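# Restore labware to assigned deck bays and lid the plate

## Task

After a crashed run some ware is misplaced. Return every plate and block to a bay that the deck layout sheet assigns to its type: the lidded 96-well culture plate to 11, the sealed 384-well plate to 13, the sealed 96-well plates to 21, 22 and 33, and the sealed 96-well deep-well block to 23. All other bays stay empty. Each item must rest level between its bay's corner pieces with its cut corner toward the back left, and the culture plate's lid must be seated all the way down over the plate's body. The result must hold without the robot: release everything and pull the gripper away before ending the scene, and nothing may leave the table.

## Robot and tools

Robot: one FANUC CRX-5iA arm with a Robotiq 2F-140 two-finger gripper. The only camera is cam_wrist (504x504), mounted on the gripper; ware positions are known only from its images. The gripper's fingers point along its own +z axis and close along its own y axis.

Scene frame: origin on the table top below the arm base, +z up, +y to the left when facing along +x. The base may be slightly tilted. Deck bays are named row then column (bay 23 = row 2, column 3). Seen from the arm, row 1 is nearest and row 4 farthest; column 1 is left, column 4 right, and column 4 has raised floors. Each item's cut corner starts at the back left.

execute_actions(actions): a list of actions run in order. Each action is a table of 0 to 15 rows; each row runs for one control step (1/30 s), and if fewer than 15 rows are given the last row is repeated, so one action lasts 0.5 s. An empty actions list just reports state and images. Each row has 9 numbers, all in [-1, 1], in this order: dx, dy, dz, rx, ry, rz, position, force_limit, speed. The first six are an offset, not a pose: a target relative to the gripper's measured pose at the start of that action (for a call's first action, the last pose reported in this scene), expressed in the gripper's own axes. Every row in a table is relative to that same start, not to the previous row. Scale: 1.0 equals 0.6 m for dx, dy, dz and 180 degrees for rx, ry, rz, which together form one rotation vector. The last three drive the fingers: position +1 fully open (140 mm), about -0.8 pads touching, -1 close until blocked; force_limit about 14 N at -1, 60 N at 0, 107 N at +1; speed of the pad gap about 30 mm/s at -1, 140 at 0, 250 at +1.

Per control step the commanded pose is clipped to 70 mm and 16 degrees from the measured pose, so large offsets need several actions; after an action the arm continues at most to the last clipped pose. If position and orientation cannot both be met, position wins.

move(target, speed, stop_force, blocking): target is one 9-number row as above, an offset from the pose shown in this scene's latest result, in gripper axes; finger values are sent at the start. The gripper follows a straight path lasting 0.5 to 10 s (longer ones stop short). speed is the path's top speed in m/s, 0.002 to 0.5, default 0.25; rotation is capped at twice that in rad/s. The path ignores obstacles and the hand may lag, stray or overshoot the speed near a stretched arm. stop_force (N, 20 to 80, not in the first 0.2 s) ends the path when the estimated push against the motion rises that much for 2 steps; the hand backs off 2 steps and holds. Use it only with slow, non-rotating moves; omit it when moving away from something you touch. The real press can briefly exceed it. blocking=false returns after 0.5 s while the arm keeps going; it cannot be combined with stop_force, and other motion commands are refused until a result shows the move ended (use wait or stop). The result adds a "move:" line: ending done, off_target, moving, held, fault or contact (contact overrides others), the distance to target, and limits such as paced (pose clipped) or held (some steps blocked; the arm may then jump faster than speed).

wait(seconds): 0 to 10, lets the scene run holding the last command; returns early if a move ends. stop(): brakes a running move (needs room; fingers keep going). zoom_image(camera, region): camera "cam_wrist", region [x0, y0, x1, y1] in pixels from the top-left, at most 504 by 504. read_manual(section): only "licences"; no motion. finished_scene(scene): ends the current scene, given its number; irreversible.

Results: end_effector_position (m) and end_effector_quat_wxyz in the scene frame, taken at the point between closed pads (fingertips extend about 33 mm beyond it closed, 9 mm open; closing pushes the tips about 24 mm further out, so keep clearance above surfaces). The reading drifts more at long reach. "Hand target" is where the controller is heading. object_status: 0 moving, 1 blocked while opening, 2 blocked while closing (a grip), 3 reached requested position or pads met. To grip, send position -1 and look for 2. To squeeze harder while gripping, raise force_limit and change position slightly (-1 to -0.98 or back). position_measured is in counts: 3 open, 230 pads together. Flange force is the estimated external force at the gripper (noisy, includes held weight; "no reading" near singular poses). "pose unreachable" means the clearance check altered or blocked a command. Joint positions are listed base to gripper; ranges (rad): waist ±3.491, shoulder ±3.140, elbow -1.187 to 4.328, forearm roll ±3.316, wrist pitch ±3.140, wrist roll ±3.927.

Hazards: the arm is stiff; a target even slightly beyond a firm contact can fault. A torque fault (load limits 147 N m for waist, shoulder, elbow; 36.8 N m for the three wrist joints, held weight included) or any outside force reaching 150 N halts the arm for 10 s and drops the rest of the call. MOTOR HOT warns of heating from held loads; OVER-TEMPERATURE FAULT means the brakes are set until cooled. The scene keeps running while you compose replies. Occasional tugs on held parts or pushes on loose items can occur. Avoid drops, slips, slams, hard hits, heavy pressing and anything leaving the table.

Each tool is called after "Request:" by a JSON object that holds its "fn" and its "kwargs".

## Session

Request:
{"fn": "execute_actions", "kwargs": {"actions": []}}

Scene clock: 0.00 s.
end_effector_position=(+0.5254, -0.1376, +0.5909) position_measured=3 object_status=3 end_effector_quat_wxyz=(-0.096, +0.987, -0.092, -0.086)
Joint positions: [ 0.265  0.131  0.219 -0.002 -1.657  1.308]
Joint velocities: [-0.     0.     0.     0.     0.001 -0.001]
Flange force (N, the push that the arm receives, along the gripper's own x y z axes): no reading
Hand target: +0.525, -0.138, +0.591; -0.096, +0.987, -0.092, -0.086

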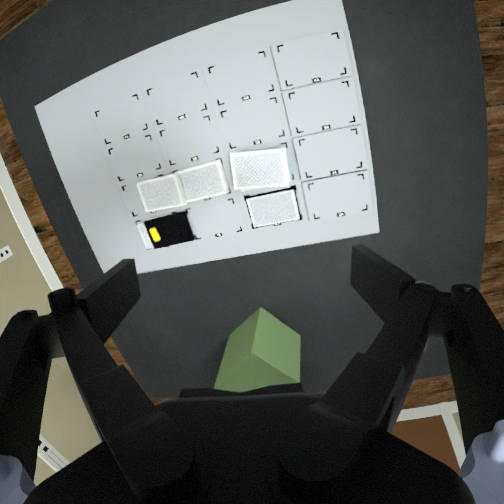

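Request:
{"fn": "zoom_image", "kwargs": {"camera": "cam_wrist", "region": [100,110,340,270]}}

Request:
{"fn": "move", "kwargs": {"target": [-0.1,-0.1,0.3,-0.0614,0.055,-0.0589,1,0,0]}}

Region (100, 110, 340, 270) of cam_wrist's 504x504 image, scaled by 2.100, with more detail than that image has.

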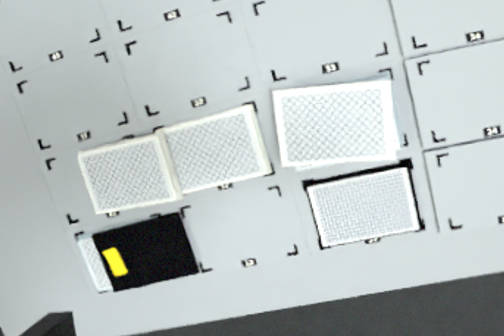

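Scene clock: 6.03 s.
end_effector_position=(+0.4515, -0.0334, +0.4383) position_measured=3 object_status=3 end_effector_quat_wxyz=(-0.001, +1.000, -0.000, -0.001)
Joint positions: [ 0.64  -0.074 -0.531  0.286 -1.082  0.987]
Joint velocities: [ 0.006 -0.001 -0.009  0.008  0.006 -0.014]
Flange force (N, the push that the arm receives, along the gripper's own x y z axes): [7.0 1.8 -1.2]
Hand target: +0.451, -0.033, +0.438; -0.000, +1.000, -0.000, -0.000
Off the commanded pose: 0.001 m, 0 deg.
move: done

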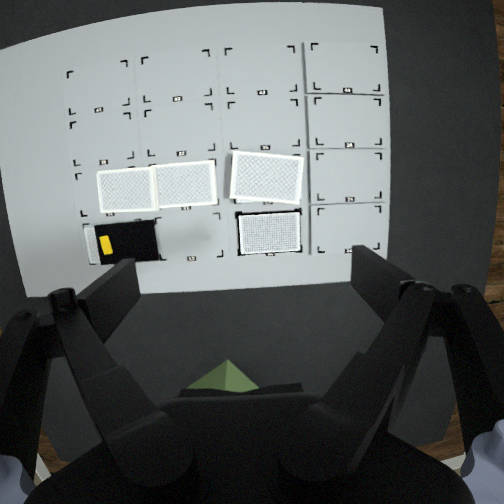

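Request:
{"fn": "move", "kwargs": {"target": [0,0,0.35,0,0,0,1,0,0]}}

Request:
{"fn": "zoom_image", "kwargs": {"camera": "cam_wrist", "region": [0,80,400,330]}}

Scene clock: 11.97 s.
end_effector_position=(+0.4515, -0.0338, +0.2286) position_measured=3 object_status=3 end_effector_quat_wxyz=(-0.000, +1.000, -0.001, -0.000)
Joint positions: [ 0.476  0.329 -0.714  0.526 -0.495  0.82 ]
Joint velocities: [-0.001  0.002 -0.003  0.011  0.005 -0.013]
Flange force (N, the push that the arm receives, along the gripper's own x y z axes): [11.8 0.8 -2.1]
Hand target: +0.452, -0.034, +0.229; -0.000, +1.000, -0.001, -0.000
Off the commanded pose: 0.001 m, 0 deg.
move: done

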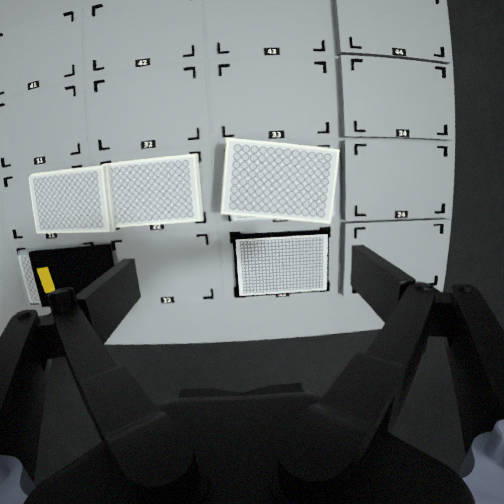

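Region (0, 80, 400, 330) of cam_wrist's 504x504 image, scaled by 1.260, with more detail than that image has; it fills the top 315 rows of this view, and the rest is white.

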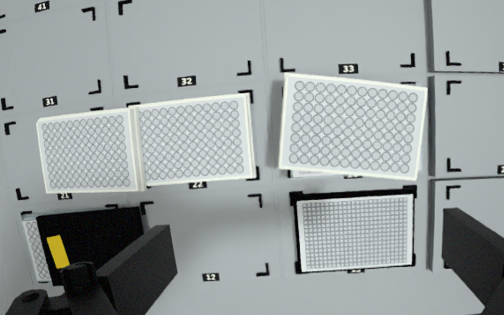

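Request:
{"fn": "move", "kwargs": {"target": [0.079,0.067,0.15,0,0,-0.447,0.55,-0.3,0], "speed": 0.4}}

Scene clock: 22.03 s.
end_effector_position=(+0.4989, -0.0741, +0.1387) position_measured=59 object_status=3 end_effector_quat_wxyz=(+0.001, +0.764, +0.645, +0.000)
Joint positions: [ 0.29   0.587 -0.587  0.722 -0.339  2.194]
Joint velocities: [ 0.014  0.01   0.051 -0.139 -0.041  0.128]
Flange force (N, the push that the arm receives, along the gripper's own x y z axes): no reading
Hand target: +0.499, -0.074, +0.139; +0.000, +0.764, +0.645, -0.000
Off the commanded pose: 0.000 m, 0 deg.
move: done

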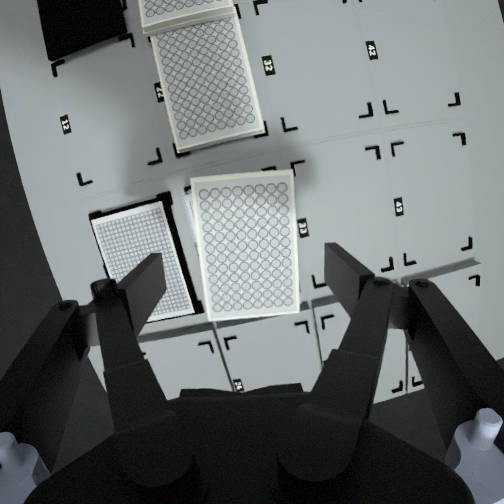

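Request:
{"fn": "move", "kwargs": {"target": [0,0,0.08,0,0,0,0.55,-0.3,0], "speed": 0.05}}

Scene clock: 30.87 s.
end_effector_position=(+0.4990, -0.0742, +0.0908) position_measured=59 object_status=3 end_effector_quat_wxyz=(-0.000, +0.764, +0.645, -0.001)
Joint positions: [ 0.2    0.695 -0.601  1.046 -0.24   1.944]
Joint velocities: [-0.037  0.    -0.034  0.176  0.023 -0.141]
Flange force (N, the push that the arm receives, along the gripper's own x y z axes): no reading
Hand target: +0.499, -0.074, +0.091; +0.000, +0.764, +0.645, -0.000
Off the commanded pose: 0.000 m, 0 deg.
move: done

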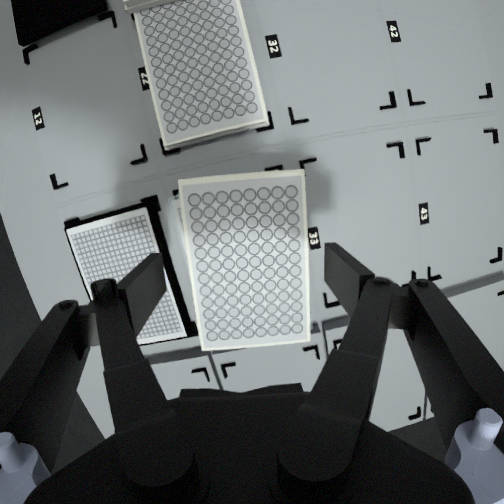

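Request:
{"fn": "move", "kwargs": {"target": [0,0,-0.12,0,0.07,-0.054,0.55,-0.3,0], "speed": 0.15}}

Scene clock: 48.50 s.
end_effector_position=(+0.4986, -0.0738, +0.1623) position_measured=59 object_status=3 end_effector_quat_wxyz=(+0.003, +0.709, +0.700, +0.090)
Joint positions: [ 0.202  0.478 -0.717  0.752 -0.122  2.402]
Joint velocities: [ 0.063  0.     0.06  -0.253 -0.074  0.197]
Flange force (N, the push that the arm receives, along the gripper's own x y z axes): no reading
Hand target: +0.499, -0.074, +0.162; +0.002, +0.709, +0.700, +0.089
Off the commanded pose: 0.001 m, 9 deg.
move: off_target

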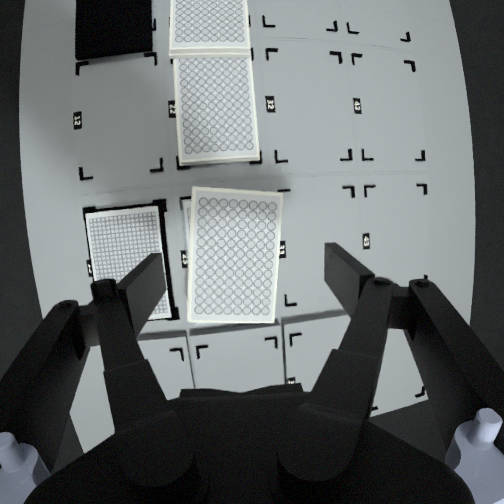

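Request:
{"fn": "move", "kwargs": {"target": [0,0,-0.03,-0.11,0.06,0,0.55,-0.3,0]}}

Scene clock: 51.03 s.
end_effector_position=(+0.4964, -0.0764, +0.1800) position_measured=59 object_status=3 end_effector_quat_wxyz=(+0.059, +0.686, +0.671, +0.274)
Joint positions: [ 0.06   0.466 -0.885  0.47   0.434  2.831]
Joint velocities: [ 0.013  0.003  0.001 -0.036  0.006  0.022]
Flange force (N, the push that the arm receives, along the gripper's own x y z axes): [14.0 0.8 5.8]
Hand target: +0.496, -0.076, +0.180; +0.059, +0.686, +0.671, +0.275
Off the commanded pose: 0.000 m, 0 deg.
move: done

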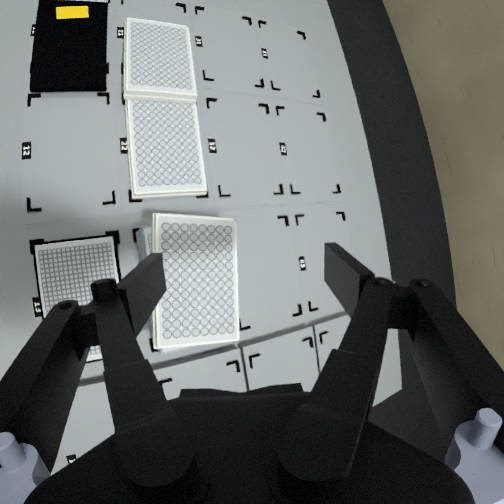

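Request:
{"fn": "move", "kwargs": {"target": [0,0,0,0,0,0.99,0.55,-0.3,0], "speed": 0.5}}

Request:
{"fn": "move", "kwargs": {"target": [0,0,0,0,0.14,0,0.55,-0.3,0], "speed": 0.12}}

Scene clock: 58.07 s.
end_effector_position=(+0.4964, -0.0763, +0.1800) position_measured=59 object_status=3 end_effector_quat_wxyz=(-0.273, +0.682, -0.676, +0.064)
Joint positions: [ 0.061  0.466 -0.884  0.466  0.434 -0.277]
Joint velocities: [-0.019  0.001 -0.003  0.044  0.006 -0.024]
Flange force (N, the push that the arm receives, along the gripper's own x y z axes): [-12.5 -0.9 5.2]
Hand target: +0.496, -0.076, +0.180; -0.274, +0.682, -0.676, +0.063
Off the commanded pose: 0.000 m, 0 deg.
move: done

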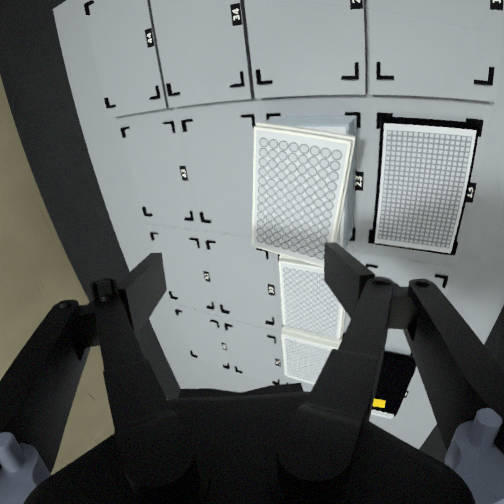

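Scene clock: 60.93 s.
end_effector_position=(+0.4963, -0.0756, +0.1800) position_measured=59 object_status=3 end_effector_quat_wxyz=(+0.120, -0.651, +0.719, -0.211)
Joint positions: [ 0.217  0.455 -0.505 -1.477  0.341  1.496]
Joint velocities: [-0.035 -0.008  0.014 -0.09  -0.022  0.123]
Flange force (N, the push that the arm receives, along the gripper's own x y z axes): no reading
Hand target: +0.496, -0.076, +0.180; +0.120, -0.651, +0.719, -0.211
Off the commanded pose: 0.001 m, 0 deg.
move: done

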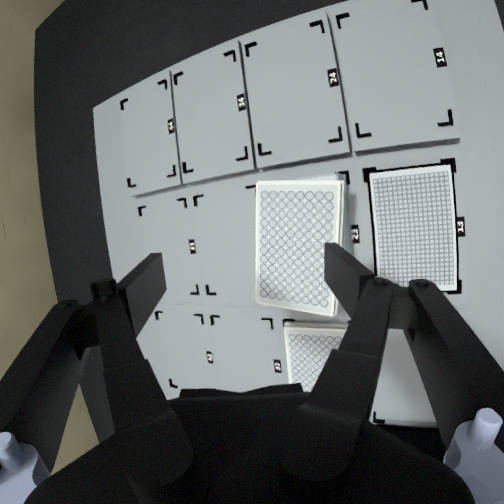

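Request:
{"fn": "move", "kwargs": {"target": [0,0,0,-0.1533,-0.0294,0.0181,0.55,-0.3,0], "speed": 0.12}}

Request:
{"fn": "move", "kwargs": {"target": [-0.003,-0.009,0.15,0,0,0,0.55,-0.3,0], "speed": 0.1}}

Scene clock: 67.63 s.
end_effector_position=(+0.4968, -0.0756, +0.1802) position_measured=59 object_status=3 end_effector_quat_wxyz=(+0.001, -0.650, +0.760, -0.001)
Joint positions: [-0.17   0.495 -0.342 -2.867  0.53   3.12 ]
Joint velocities: [-0.002  0.003  0.005 -0.007  0.008  0.008]
Flange force (N, the push that the arm receives, along the gripper's own x y z axes): [-2.9 -2.2 -5.5]
Hand target: +0.497, -0.076, +0.180; +0.001, -0.650, +0.760, -0.000
Off the commanded pose: 0.001 m, 0 deg.
move: done

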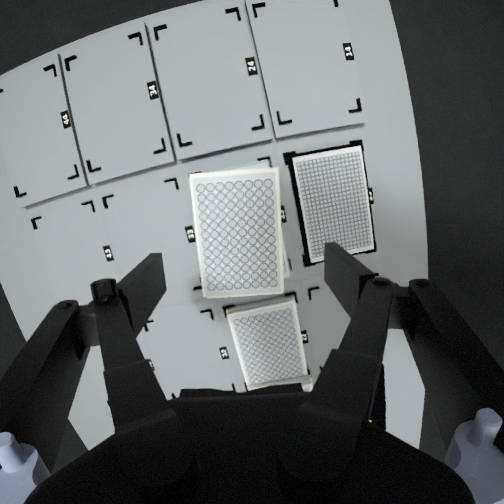

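Scene clock: 68.97 s.
end_effector_position=(+0.5026, -0.0748, +0.0903) position_measured=59 object_status=3 end_effector_quat_wxyz=(+0.001, -0.650, +0.760, -0.001)
Joint positions: [-0.184  0.716 -0.246 -2.797  0.409  3.054]
Joint velocities: [ 0.     0.003  0.002 -0.001 -0.001 -0.001]
Flange force (N, the push that the arm receives, along the gripper's own x y z axes): [-4.0 -6.1 -1.6]
Hand target: +0.503, -0.075, +0.090; +0.000, -0.650, +0.760, -0.001
Off the commanded pose: 0.000 m, 0 deg.
move: done

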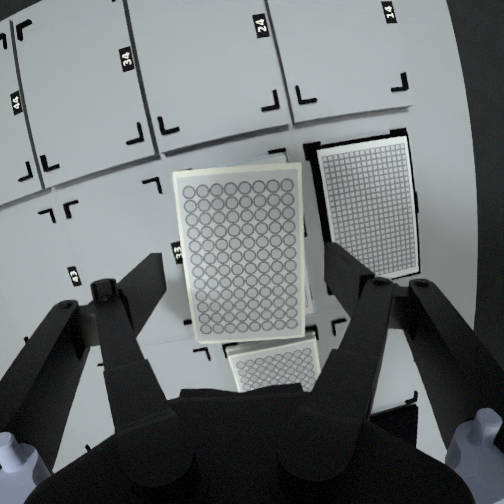

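Request:
{"fn": "move", "kwargs": {"target": [0.004,0,0.012,0,0,0,0.55,-0.3,0], "speed": 0.03}}

Request:
{"fn": "move", "kwargs": {"target": [0,0,0,0,0,0,-1,-0.3,-0.7]}}

Request:
{"fn": "zoom_image", "kwargs": {"camera": "cam_wrist", "region": [130,130,370,370]}}

Scene clock: 74.27 s.
end_effector_position=(+0.5022, -0.0772, +0.0832) position_measured=59 object_status=3 end_effector_quat_wxyz=(+0.001, -0.650, +0.760, -0.001)
Joint positions: [-0.19   0.732 -0.238 -2.793  0.399  3.055]
Joint velocities: [-0.001  0.003  0.002  0.001 -0.002 -0.002]
Flange force (N, the push that the arm receives, along the gripper's own x y z axes): [-2.7 -6.2 -3.5]
Hand target: +0.502, -0.077, +0.083; +0.000, -0.650, +0.760, -0.001
Off the commanded pose: 0.000 m, 0 deg.
move: done

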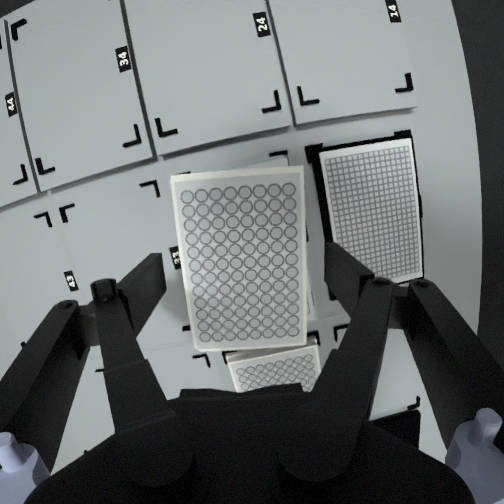

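Scene clock: 74.97 s.
end_effector_position=(+0.5022, -0.0772, +0.0832) position_measured=106 object_status=2 end_effector_quat_wxyz=(+0.000, -0.650, +0.760, -0.001)
Joint positions: [-0.19   0.732 -0.238 -2.793  0.399  3.055]
Joint velocities: [-0.    -0.    -0.001 -0.001  0.001 -0.001]
Flange force (N, the push that the arm receives, along the gripper's own x y z axes): [-1.6 -1.6 -17.2]
Hand target: +0.502, -0.077, +0.083; +0.001, -0.650, +0.760, -0.001
Off the commanded pose: 0.000 m, 0 deg.
move: done

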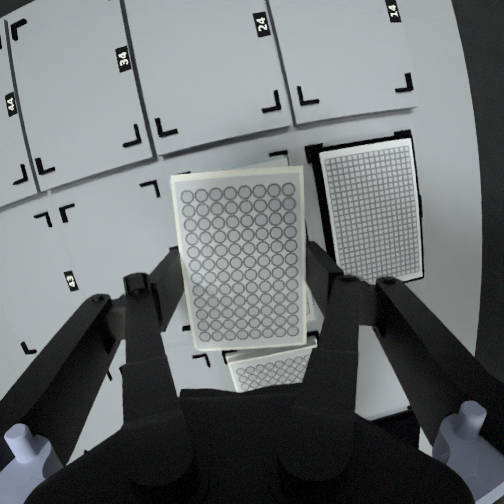

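Region (130, 130, 370, 370) of cam_wrist's 504x504 image, scaled by 2.100, with more detail than that image has.

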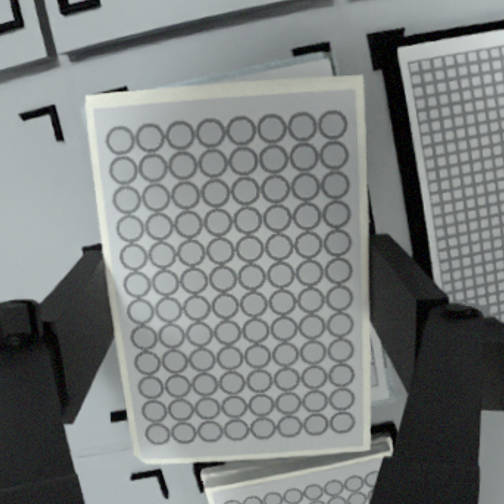

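Request:
{"fn": "move", "kwargs": {"target": [0,0,-0.02,0,0,0,-1,-0.3,-0.7], "speed": 0.06}}

Request:
{"fn": "move", "kwargs": {"target": [-0.019,-0.174,0,0,0,-0.0497,-1,-0.3,-0.7], "speed": 0.15}}

Request:
{"fn": "move", "kwargs": {"target": [0,0,0.065,0,0,0,-1,-0.3,-0.7], "speed": 0.06}}

Request:
{"fn": "zoom_image", "kwargs": {"camera": "cam_wrist", "region": [120,120,380,380]}}

Scene clock: 81.73 s.
end_effector_position=(+0.5022, -0.0772, +0.0951) position_measured=107 object_status=2 end_effector_quat_wxyz=(+0.001, -0.650, +0.760, -0.001)
Joint positions: [-0.188  0.703 -0.252 -2.803  0.413  3.065]
Joint velocities: [ 0.    -0.003 -0.001 -0.002  0.    -0.001]
Flange force (N, the push that the arm receives, along the gripper's own x y z axes): [-0.7 -1.9 -6.2]
Hand target: +0.502, -0.077, +0.095; +0.001, -0.650, +0.760, -0.001
Off the commanded pose: 0.000 m, 0 deg.
move: done

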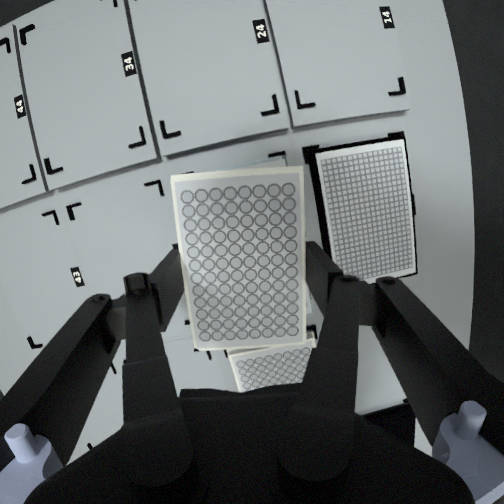

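Scene clock: 82.90 s.
end_effector_position=(+0.6071, -0.0819, +0.0953) position_measured=107 object_status=2 end_effector_quat_wxyz=(-0.001, +0.707, -0.707, +0.001)
Joint positions: [-0.132  0.821  0.045 -2.88   0.595  3.26 ]
Joint velocities: [0.    0.002 0.004 0.    0.002 0.002]
Flange force (N, the push that the arm receives, along the gripper's own x y z axes): [-0.2 -3.9 -1.8]
Hand target: +0.607, -0.082, +0.095; -0.001, +0.707, -0.707, +0.001
Off the commanded pose: 0.000 m, 0 deg.
move: done

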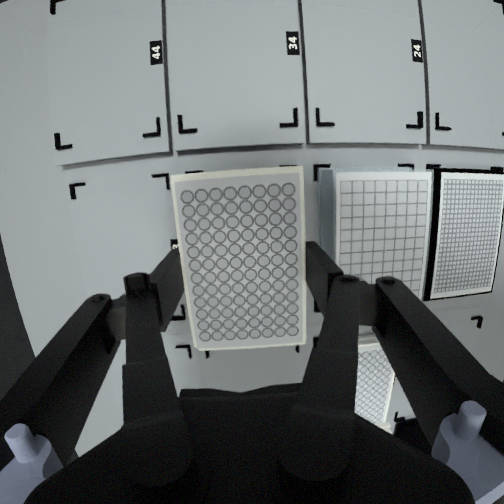

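Scene clock: 83.90 s.
end_effector_position=(+0.6072, -0.0820, +0.0564) position_measured=107 object_status=2 end_effector_quat_wxyz=(-0.001, +0.707, -0.707, +0.001)
Joint positions: [-0.141  0.903  0.086 -2.866  0.555  3.251]
Joint velocities: [-0.     0.003  0.003  0.001 -0.    -0.   ]
Flange force (N, the push that the arm receives, along the gripper's own x y z axes): [-1.0 -3.1 -3.1]
Hand target: +0.607, -0.082, +0.056; -0.001, +0.707, -0.707, +0.001
Off the commanded pose: 0.000 m, 0 deg.
move: done

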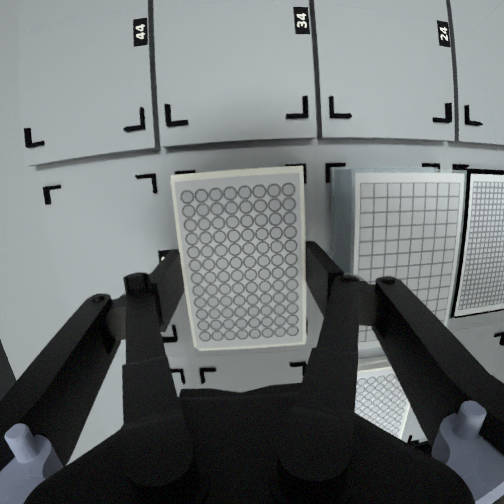

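Region (120, 120, 380, 380) of cam_wrist's 504x504 image, scaled by 1.938, with more detail than that image has.

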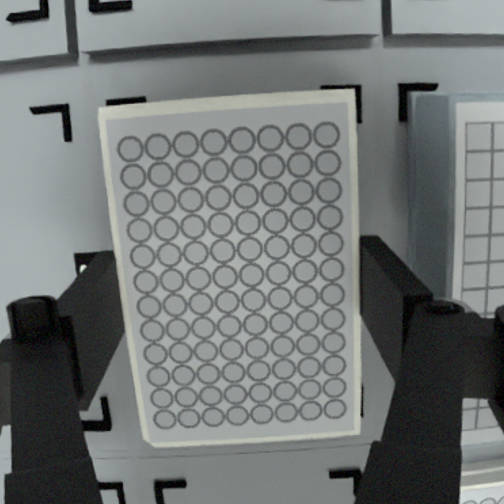

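Request:
{"fn": "move", "kwargs": {"target": [-0.002,0,0.014,0,0,0.0075,-1,-0.3,-0.7], "speed": 0.03}}

Request:
{"fn": "zoom_image", "kwargs": {"camera": "cam_wrist", "region": [140,140,360,360]}}

Scene clock: 87.87 s.
end_effector_position=(+0.6072, -0.0809, +0.0481) position_measured=107 object_status=2 end_effector_quat_wxyz=(-0.001, +0.699, -0.715, +0.001)
Joint positions: [-0.141  0.921  0.096 -2.863  0.547  3.223]
Joint velocities: [-0.     0.002  0.001 -0.001  0.    -0.002]
Flange force (N, the push that the arm receives, along the gripper's own x y z axes): [0.4 -2.7 -1.0]
Hand target: +0.607, -0.081, +0.048; -0.001, +0.699, -0.715, +0.001
Off the commanded pose: 0.000 m, 0 deg.
move: done

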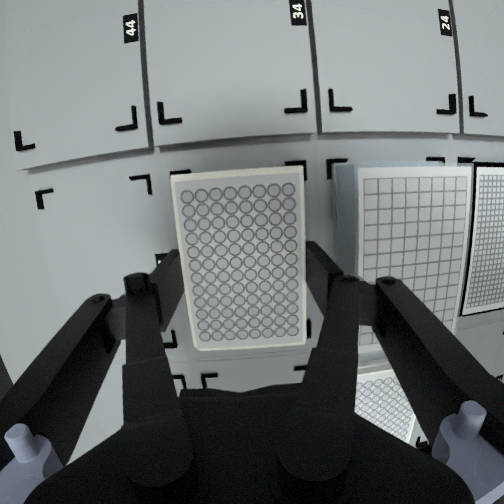

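Region (140, 140, 360, 360) of cam_wrist's 504x504 image, scaled by 2.291, with more detail than that image has.

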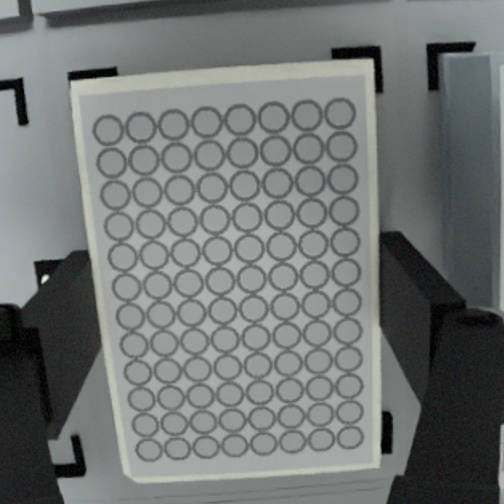

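Request:
{"fn": "move", "kwargs": {"target": [0,0.0013,0.002,0,0,-0.002,-1,-0.3,-0.7], "speed": 0.02}}

Request:
{"fn": "move", "kwargs": {"target": [0,0,0.016,0,0,0,-1,-0.3,-0.7], "speed": 0.005, "stop_force": 20}}

Request:
{"fn": "zoom_image", "kwargs": {"camera": "cam_wrist", "region": [140,140,360,360]}}

Scene clock: 91.87 s.
end_effector_position=(+0.6064, -0.0808, +0.0469) position_measured=107 object_status=2 end_effector_quat_wxyz=(-0.001, +0.701, -0.713, +0.001)
Joint positions: [-0.142  0.922  0.095 -2.862  0.544  3.229]
Joint velocities: [-0.     0.    -0.001 -0.001  0.     0.002]
Flange force (N, the push that the arm receives, along the gripper's own x y z axes): [-1.3 -5.4 -0.7]
Hand target: +0.606, -0.081, +0.047; -0.001, +0.701, -0.713, +0.001
Off the commanded pose: 0.000 m, 0 deg.
move: done

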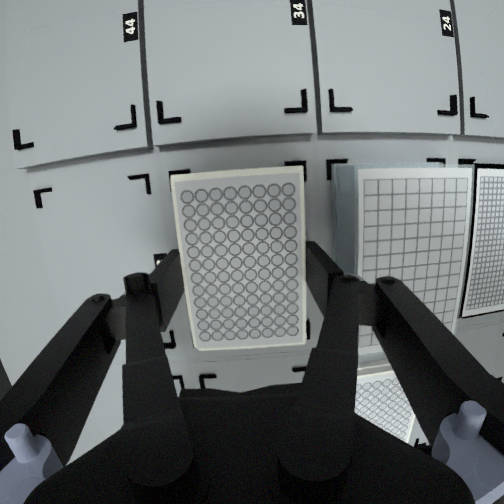

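Scene clock: 93.10 s.
end_effector_position=(+0.6065, -0.0809, +0.0425) position_measured=107 object_status=2 end_effector_quat_wxyz=(-0.001, +0.701, -0.713, +0.001)
Joint positions: [-0.143  0.932  0.101 -2.86   0.54   3.228]
Joint velocities: [-0.    -0.004 -0.003 -0.001  0.003  0.001]
Flange force (N, the push that the arm receives, along the gripper's own x y z axes): [-0.3 7.9 -29.1]
Hand target: +0.606, -0.081, +0.043; -0.001, +0.701, -0.713, +0.001
Off the commanded pose: 0.005 m, 0 deg.
move: contact

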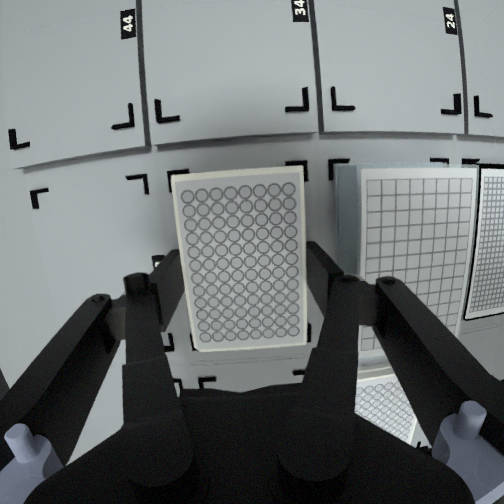

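Region (140, 140, 360, 360) of cam_wrist's 504x504 image, scaled by 2.291, with more detail than that image has.

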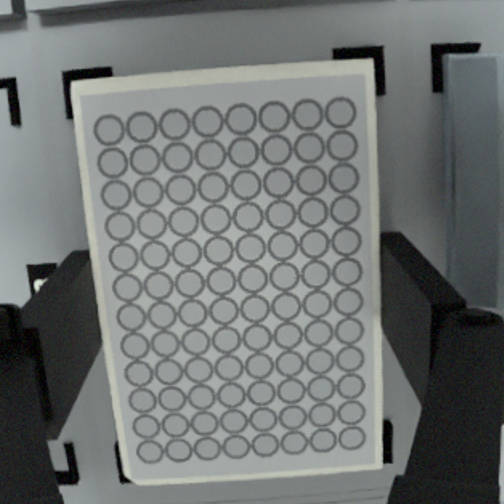

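Request:
{"fn": "move", "kwargs": {"target": [0,0,-0.001,0,0,0,0.42,-0.3,-0.5]}}

Request:
{"fn": "move", "kwargs": {"target": [0,0,-0.08,0,0,0,0.42,-0.3,-0.5]}}

Request:
{"fn": "move", "kwargs": {"target": [-0.2,0.05,0,0,0,0,0.42,-0.3,-0.5]}}

Request:
{"fn": "zoom_image", "kwargs": {"camera": "cam_wrist", "region": [120,0,420,260]}}

Scene clock: 97.10 s.
end_effector_position=(+0.6065, -0.0809, +0.0431) position_measured=76 object_status=3 end_effector_quat_wxyz=(-0.001, +0.701, -0.713, +0.001)
Joint positions: [-0.143  0.93   0.1   -2.861  0.541  3.228]
Joint velocities: [ 0.    -0.    -0.     0.001  0.001 -0.002]
Flange force (N, the push that the arm receives, along the gripper's own x y z axes): [-1.3 -6.6 -1.1]
Hand target: +0.606, -0.081, +0.043; -0.001, +0.701, -0.713, +0.001
Off the commanded pose: 0.000 m, 0 deg.
move: done

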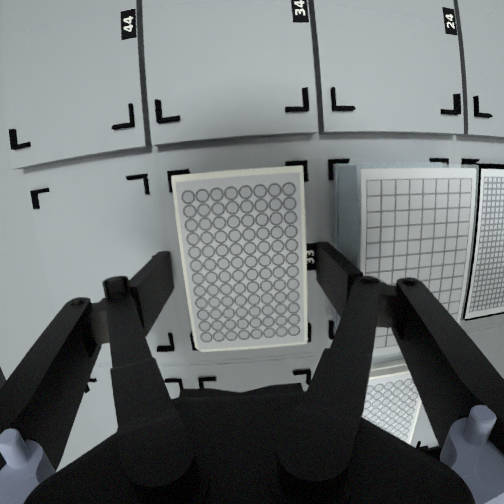

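Scene clock: 97.93 s.
end_effector_position=(+0.6063, -0.0808, +0.0909) position_measured=76 object_status=3 end_effector_quat_wxyz=(-0.001, +0.701, -0.713, +0.001)
Joint positions: [-0.132  0.83   0.047 -2.877  0.589  3.239]
Joint velocities: [ 0.    -0.003 -0.001 -0.     0.    -0.   ]
Flange force (N, the push that the arm receives, along the gripper's own x y z axes): [-2.4 -7.1 -0.2]
Hand target: +0.606, -0.081, +0.091; -0.001, +0.701, -0.713, +0.001
Off the commanded pose: 0.000 m, 0 deg.
move: done

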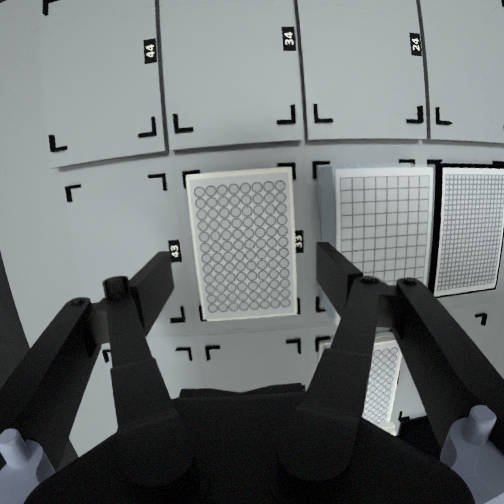

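Scene clock: 98.93 s.
end_effector_position=(+0.5782, +0.0397, +0.0908) position_measured=76 object_status=3 end_effector_quat_wxyz=(-0.001, +0.701, -0.713, +0.000)
Joint positions: [ 0.065  0.843 -0.007 -2.793  0.566  2.966]
Joint velocities: [ 0.004  0.001  0.002  0.002  0.001 -0.005]
Flange force (N, the push that the arm receives, along the gripper's own x y z axes): [-0.9 -2.9 -3.4]
Hand target: +0.578, +0.040, +0.091; -0.001, +0.701, -0.713, +0.001
Off the commanded pose: 0.000 m, 0 deg.
move: done

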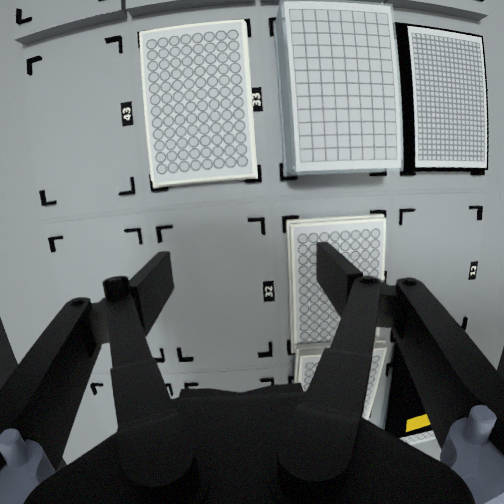

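Region (120, 0, 420, 260) of cam_wrist's 504x504 image, scaled by 1.680, with more detail than that image has; it fills the top 437 rows of this view, and the rest is white.

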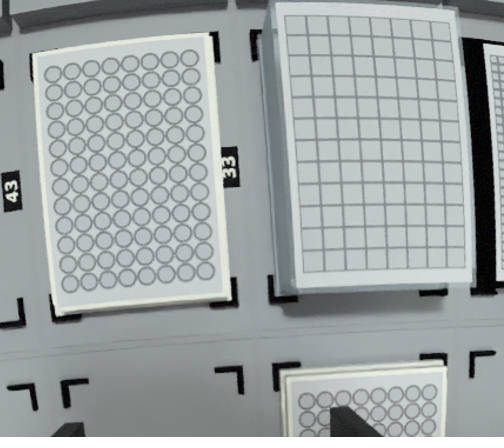

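Request:
{"fn": "zoom_image", "kwargs": {"camera": "cam_wrist", "region": [140,150,310,240]}}

Region (140, 150, 310, 240) of cam_wrist's 504x504 image, scaled by 2.965, with more detail than that image has; it fills the top 267 rows of this view, and the rest is white.

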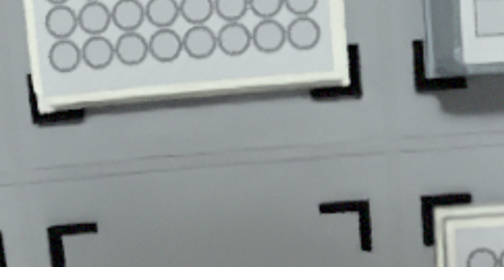

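Request:
{"fn": "move", "kwargs": {"target": [0.2,-0.05,0.03,0,0,0,0.42,-0.3,-0.5]}}

Request:
{"fn": "move", "kwargs": {"target": [0,0,0.05,0,0,0,0.42,-0.3,-0.5], "speed": 0.08}}

Request:
{"fn": "execute_actions", "kwargs": {"actions": [[[0,0,0,0,0,0,-1,-0.3,-0.5]],[[0,0,-0.002,0,0,0,-1,-0.3,-0.5]],[[0.0016,0,0,0,0,0,-1,-0.3,-0.5]]]}}

Request:
{"fn": "move", "kwargs": {"target": [0,0,0.012,0,0,0,-1,-0.3,-0.7], "speed": 0.005, "stop_force": 20}}

Request:
{"fn": "zoom_image", "kwargs": {"camera": "cam_wrist", "region": [140,140,360,360]}}

Scene clock: 106.13 s.
end_effector_position=(+0.6063, -0.0809, +0.0730) position_measured=76 object_status=3 end_effector_quat_wxyz=(-0.001, +0.701, -0.713, +0.001)
Joint positions: [-0.136  0.867  0.065 -2.871  0.569  3.234]
Joint velocities: [-0.002  0.001  0.001 -0.003  0.001  0.003]
Flange force (N, the push that the arm receives, along the gripper's own x y z axes): [1.5 -1.6 -5.0]
Hand target: +0.606, -0.081, +0.073; -0.001, +0.701, -0.713, +0.001
Off the commanded pose: 0.000 m, 0 deg.
move: done

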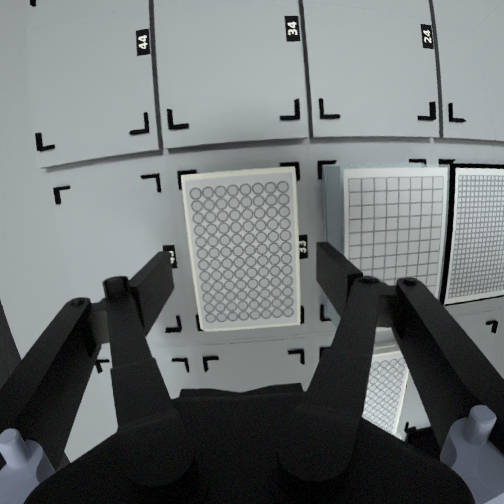

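Scene clock: 106.93 s.
end_effector_position=(+0.6064, -0.0809, +0.0431) position_measured=76 object_status=3 end_effector_quat_wxyz=(-0.001, +0.701, -0.713, +0.001)
Joint positions: [-0.143  0.93   0.1   -2.861  0.541  3.228]
Joint velocities: [-0.     0.003  0.003  0.001  0.    -0.001]
Flange force (N, the push that the arm receives, along the gripper's own x y z axes): [-2.6 -3.0 -1.8]
Hand target: +0.606, -0.081, +0.043; -0.001, +0.701, -0.713, +0.001
Off the commanded pose: 0.000 m, 0 deg.
move: done

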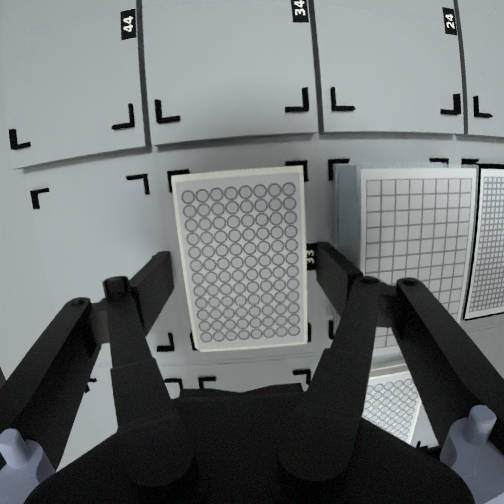

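Scene clock: 108.43 s.
end_effector_position=(+0.6063, -0.0819, +0.0442) position_measured=108 object_status=2 end_effector_quat_wxyz=(-0.001, +0.701, -0.713, +0.001)
Joint positions: [-0.144  0.928  0.098 -2.862  0.542  3.23 ]
Joint velocities: [-0.    -0.     0.001 -0.001  0.001 -0.001]
Flange force (N, the push that the arm receives, along the gripper's own x y z axes): [-7.6 -2.4 -2.5]
Flange force at the end of the 1st action (N, along the gripper's axes at the end of the call): [-0.3 5.5 -35.6]
Flange force at the end of the 2nd action (N, along the gripper's axes at the end of the call): [0.1 -1.9 -0.9]
Hand target: +0.606, -0.082, +0.044; -0.001, +0.701, -0.713, +0.001
Off the commanded pose: 0.000 m, 0 deg.

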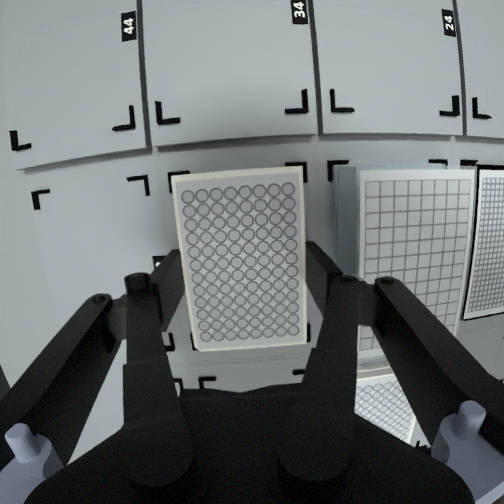

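Scene clock: 109.00 s.
end_effector_position=(+0.6064, -0.0819, +0.0432) position_measured=108 object_status=2 end_effector_quat_wxyz=(-0.001, +0.701, -0.713, +0.001)
Joint positions: [-0.144  0.93   0.1   -2.861  0.541  3.23 ]
Joint velocities: [ 0.    -0.003 -0.004 -0.002  0.001  0.   ]
Flange force (N, the push that the arm receives, along the gripper's own x y z axes): [-6.8 7.4 -36.2]
Hand target: +0.606, -0.082, +0.043; -0.001, +0.701, -0.713, +0.001
Off the commanded pose: 0.006 m, 0 deg.
move: contact

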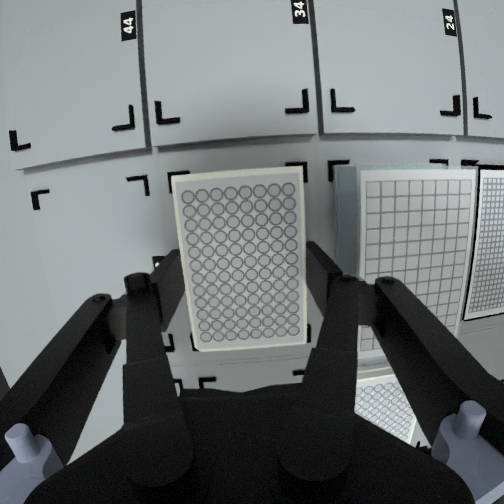

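Region (140, 140, 360, 360) of cam_wrist's 504x504 image, scaled by 2.291, with more detail than that image has.

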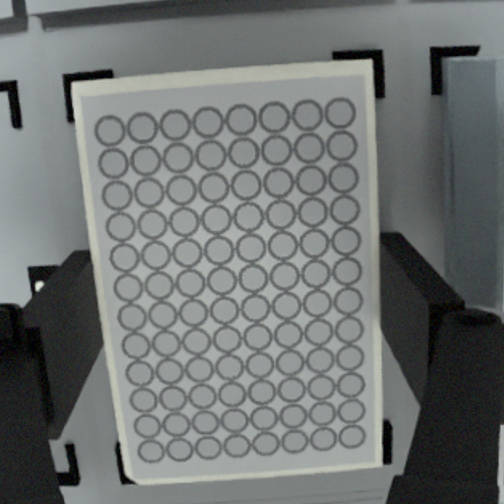

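Request:
{"fn": "move", "kwargs": {"target": [0,0,-0.001,0,0,0,0.42,-0.3,-0.5]}}

Request:
{"fn": "move", "kwargs": {"target": [0,0,-0.08,0,0,0,0.42,-0.3,-0.5]}}

Request:
{"fn": "move", "kwargs": {"target": [-0.49,0.178,0,0,0,0,0.42,-0.3,-0.5], "speed": 0.35}}

Request:
{"fn": "zoom_image", "kwargs": {"camera": "cam_wrist", "region": [130,60,470,380]}}

Scene clock: 115.47 s.
end_effector_position=(+0.6064, -0.0820, +0.0438) position_measured=76 object_status=3 end_effector_quat_wxyz=(-0.001, +0.701, -0.713, +0.001)
Joint positions: [-0.144  0.929  0.099 -2.862  0.541  3.23 ]
Joint velocities: [ 0.    -0.    -0.001  0.     0.001  0.   ]
Flange force (N, the push that the arm receives, along the gripper's own x y z axes): [-1.3 -4.6 -2.0]
Hand target: +0.606, -0.082, +0.044; -0.001, +0.701, -0.713, +0.001
Off the commanded pose: 0.000 m, 0 deg.
move: done

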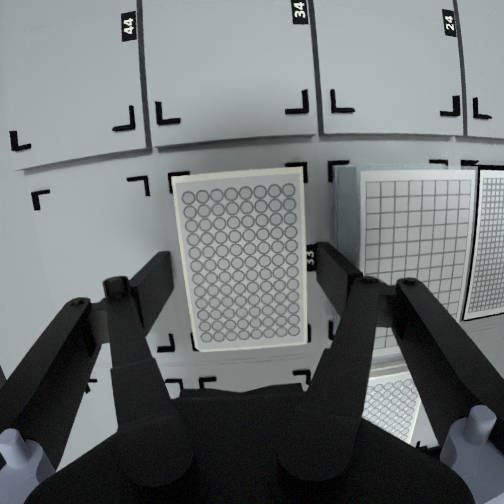

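Scene clock: 116.30 s.
end_effector_position=(+0.6063, -0.0818, +0.0917) position_measured=76 object_status=3 end_effector_quat_wxyz=(-0.001, +0.701, -0.713, +0.001)
Joint positions: [-0.133  0.828  0.046 -2.878  0.589  3.241]
Joint velocities: [ 0.    -0.003 -0.001 -0.001 -0.     0.001]
Flange force (N, the push that the arm receives, along the gripper's own x y z axes): [0.1 -6.0 -1.7]
Hand target: +0.606, -0.082, +0.092; -0.001, +0.701, -0.713, +0.001
Off the commanded pose: 0.000 m, 0 deg.
move: done

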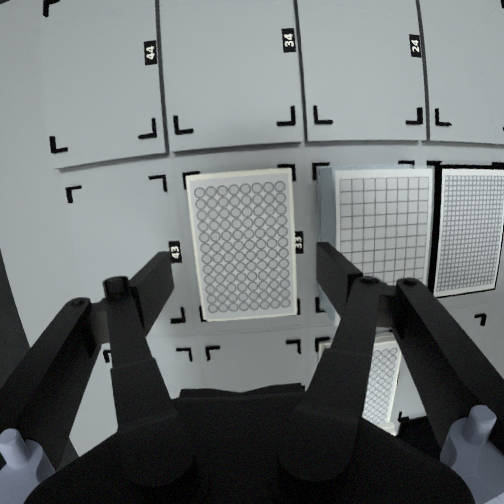

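Scene clock: 117.80 s.
end_effector_position=(+0.5041, +0.2140, +0.0914) position_measured=76 object_status=3 end_effector_quat_wxyz=(-0.001, +0.701, -0.713, +0.000)
Joint positions: [ 0.392  0.904 -0.033 -2.697  0.566  2.551]
Joint velocities: [ 0.004  0.002  0.004  0.003  0.004 -0.009]
Flange force (N, the push that the arm receives, along the gripper's own x y z axes): [-2.9 -4.8 -2.8]
Hand target: +0.504, +0.214, +0.091; -0.001, +0.701, -0.713, +0.000
Off the commanded pose: 0.001 m, 0 deg.
move: done

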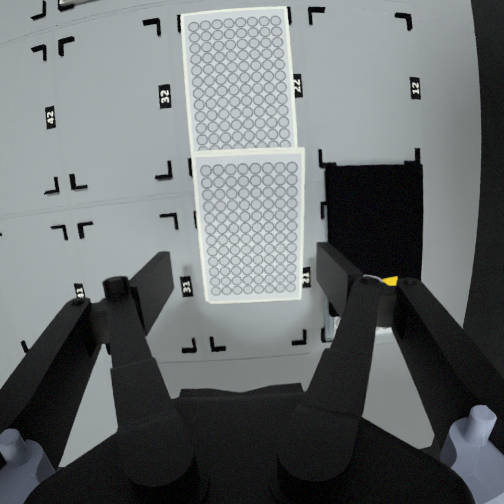

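Region (130, 60, 470, 380) of cam_wrist's 504x504 image, scaled by 1.482, with more detail than that image has; it fills the top 474 rows of this view, and the rest is white.

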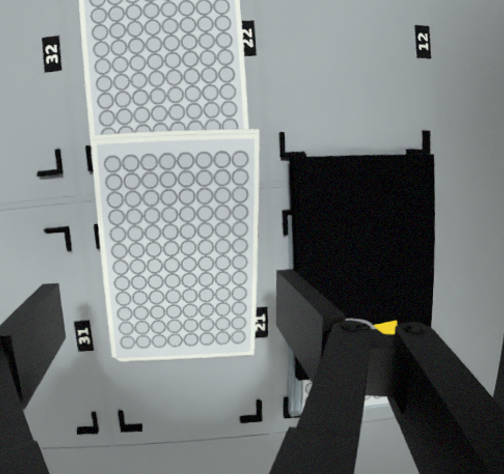

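Request:
{"fn": "move", "kwargs": {"target": [0.024,0.011,0.035,0,0.039,0.011,0.42,-0.3,-0.5], "speed": 0.1}}

Scene clock: 122.30 s.
end_effector_position=(+0.4972, +0.1998, +0.0704) position_measured=76 object_status=3 end_effector_quat_wxyz=(+0.043, +0.687, -0.724, +0.043)
Joint positions: [ 0.452  0.975  0.056 -2.553  0.678  2.347]
Joint velocities: [ 0.003  0.003  0.004  0.007  0.005 -0.007]
Flange force (N, the push that the arm receives, along the gripper's own x y z axes): [-2.9 -1.3 -3.6]
Hand target: +0.497, +0.200, +0.070; +0.043, +0.687, -0.724, +0.043
Off the commanded pose: 0.000 m, 0 deg.
move: done

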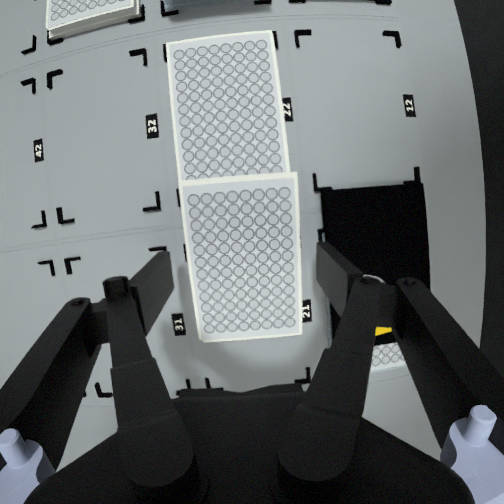

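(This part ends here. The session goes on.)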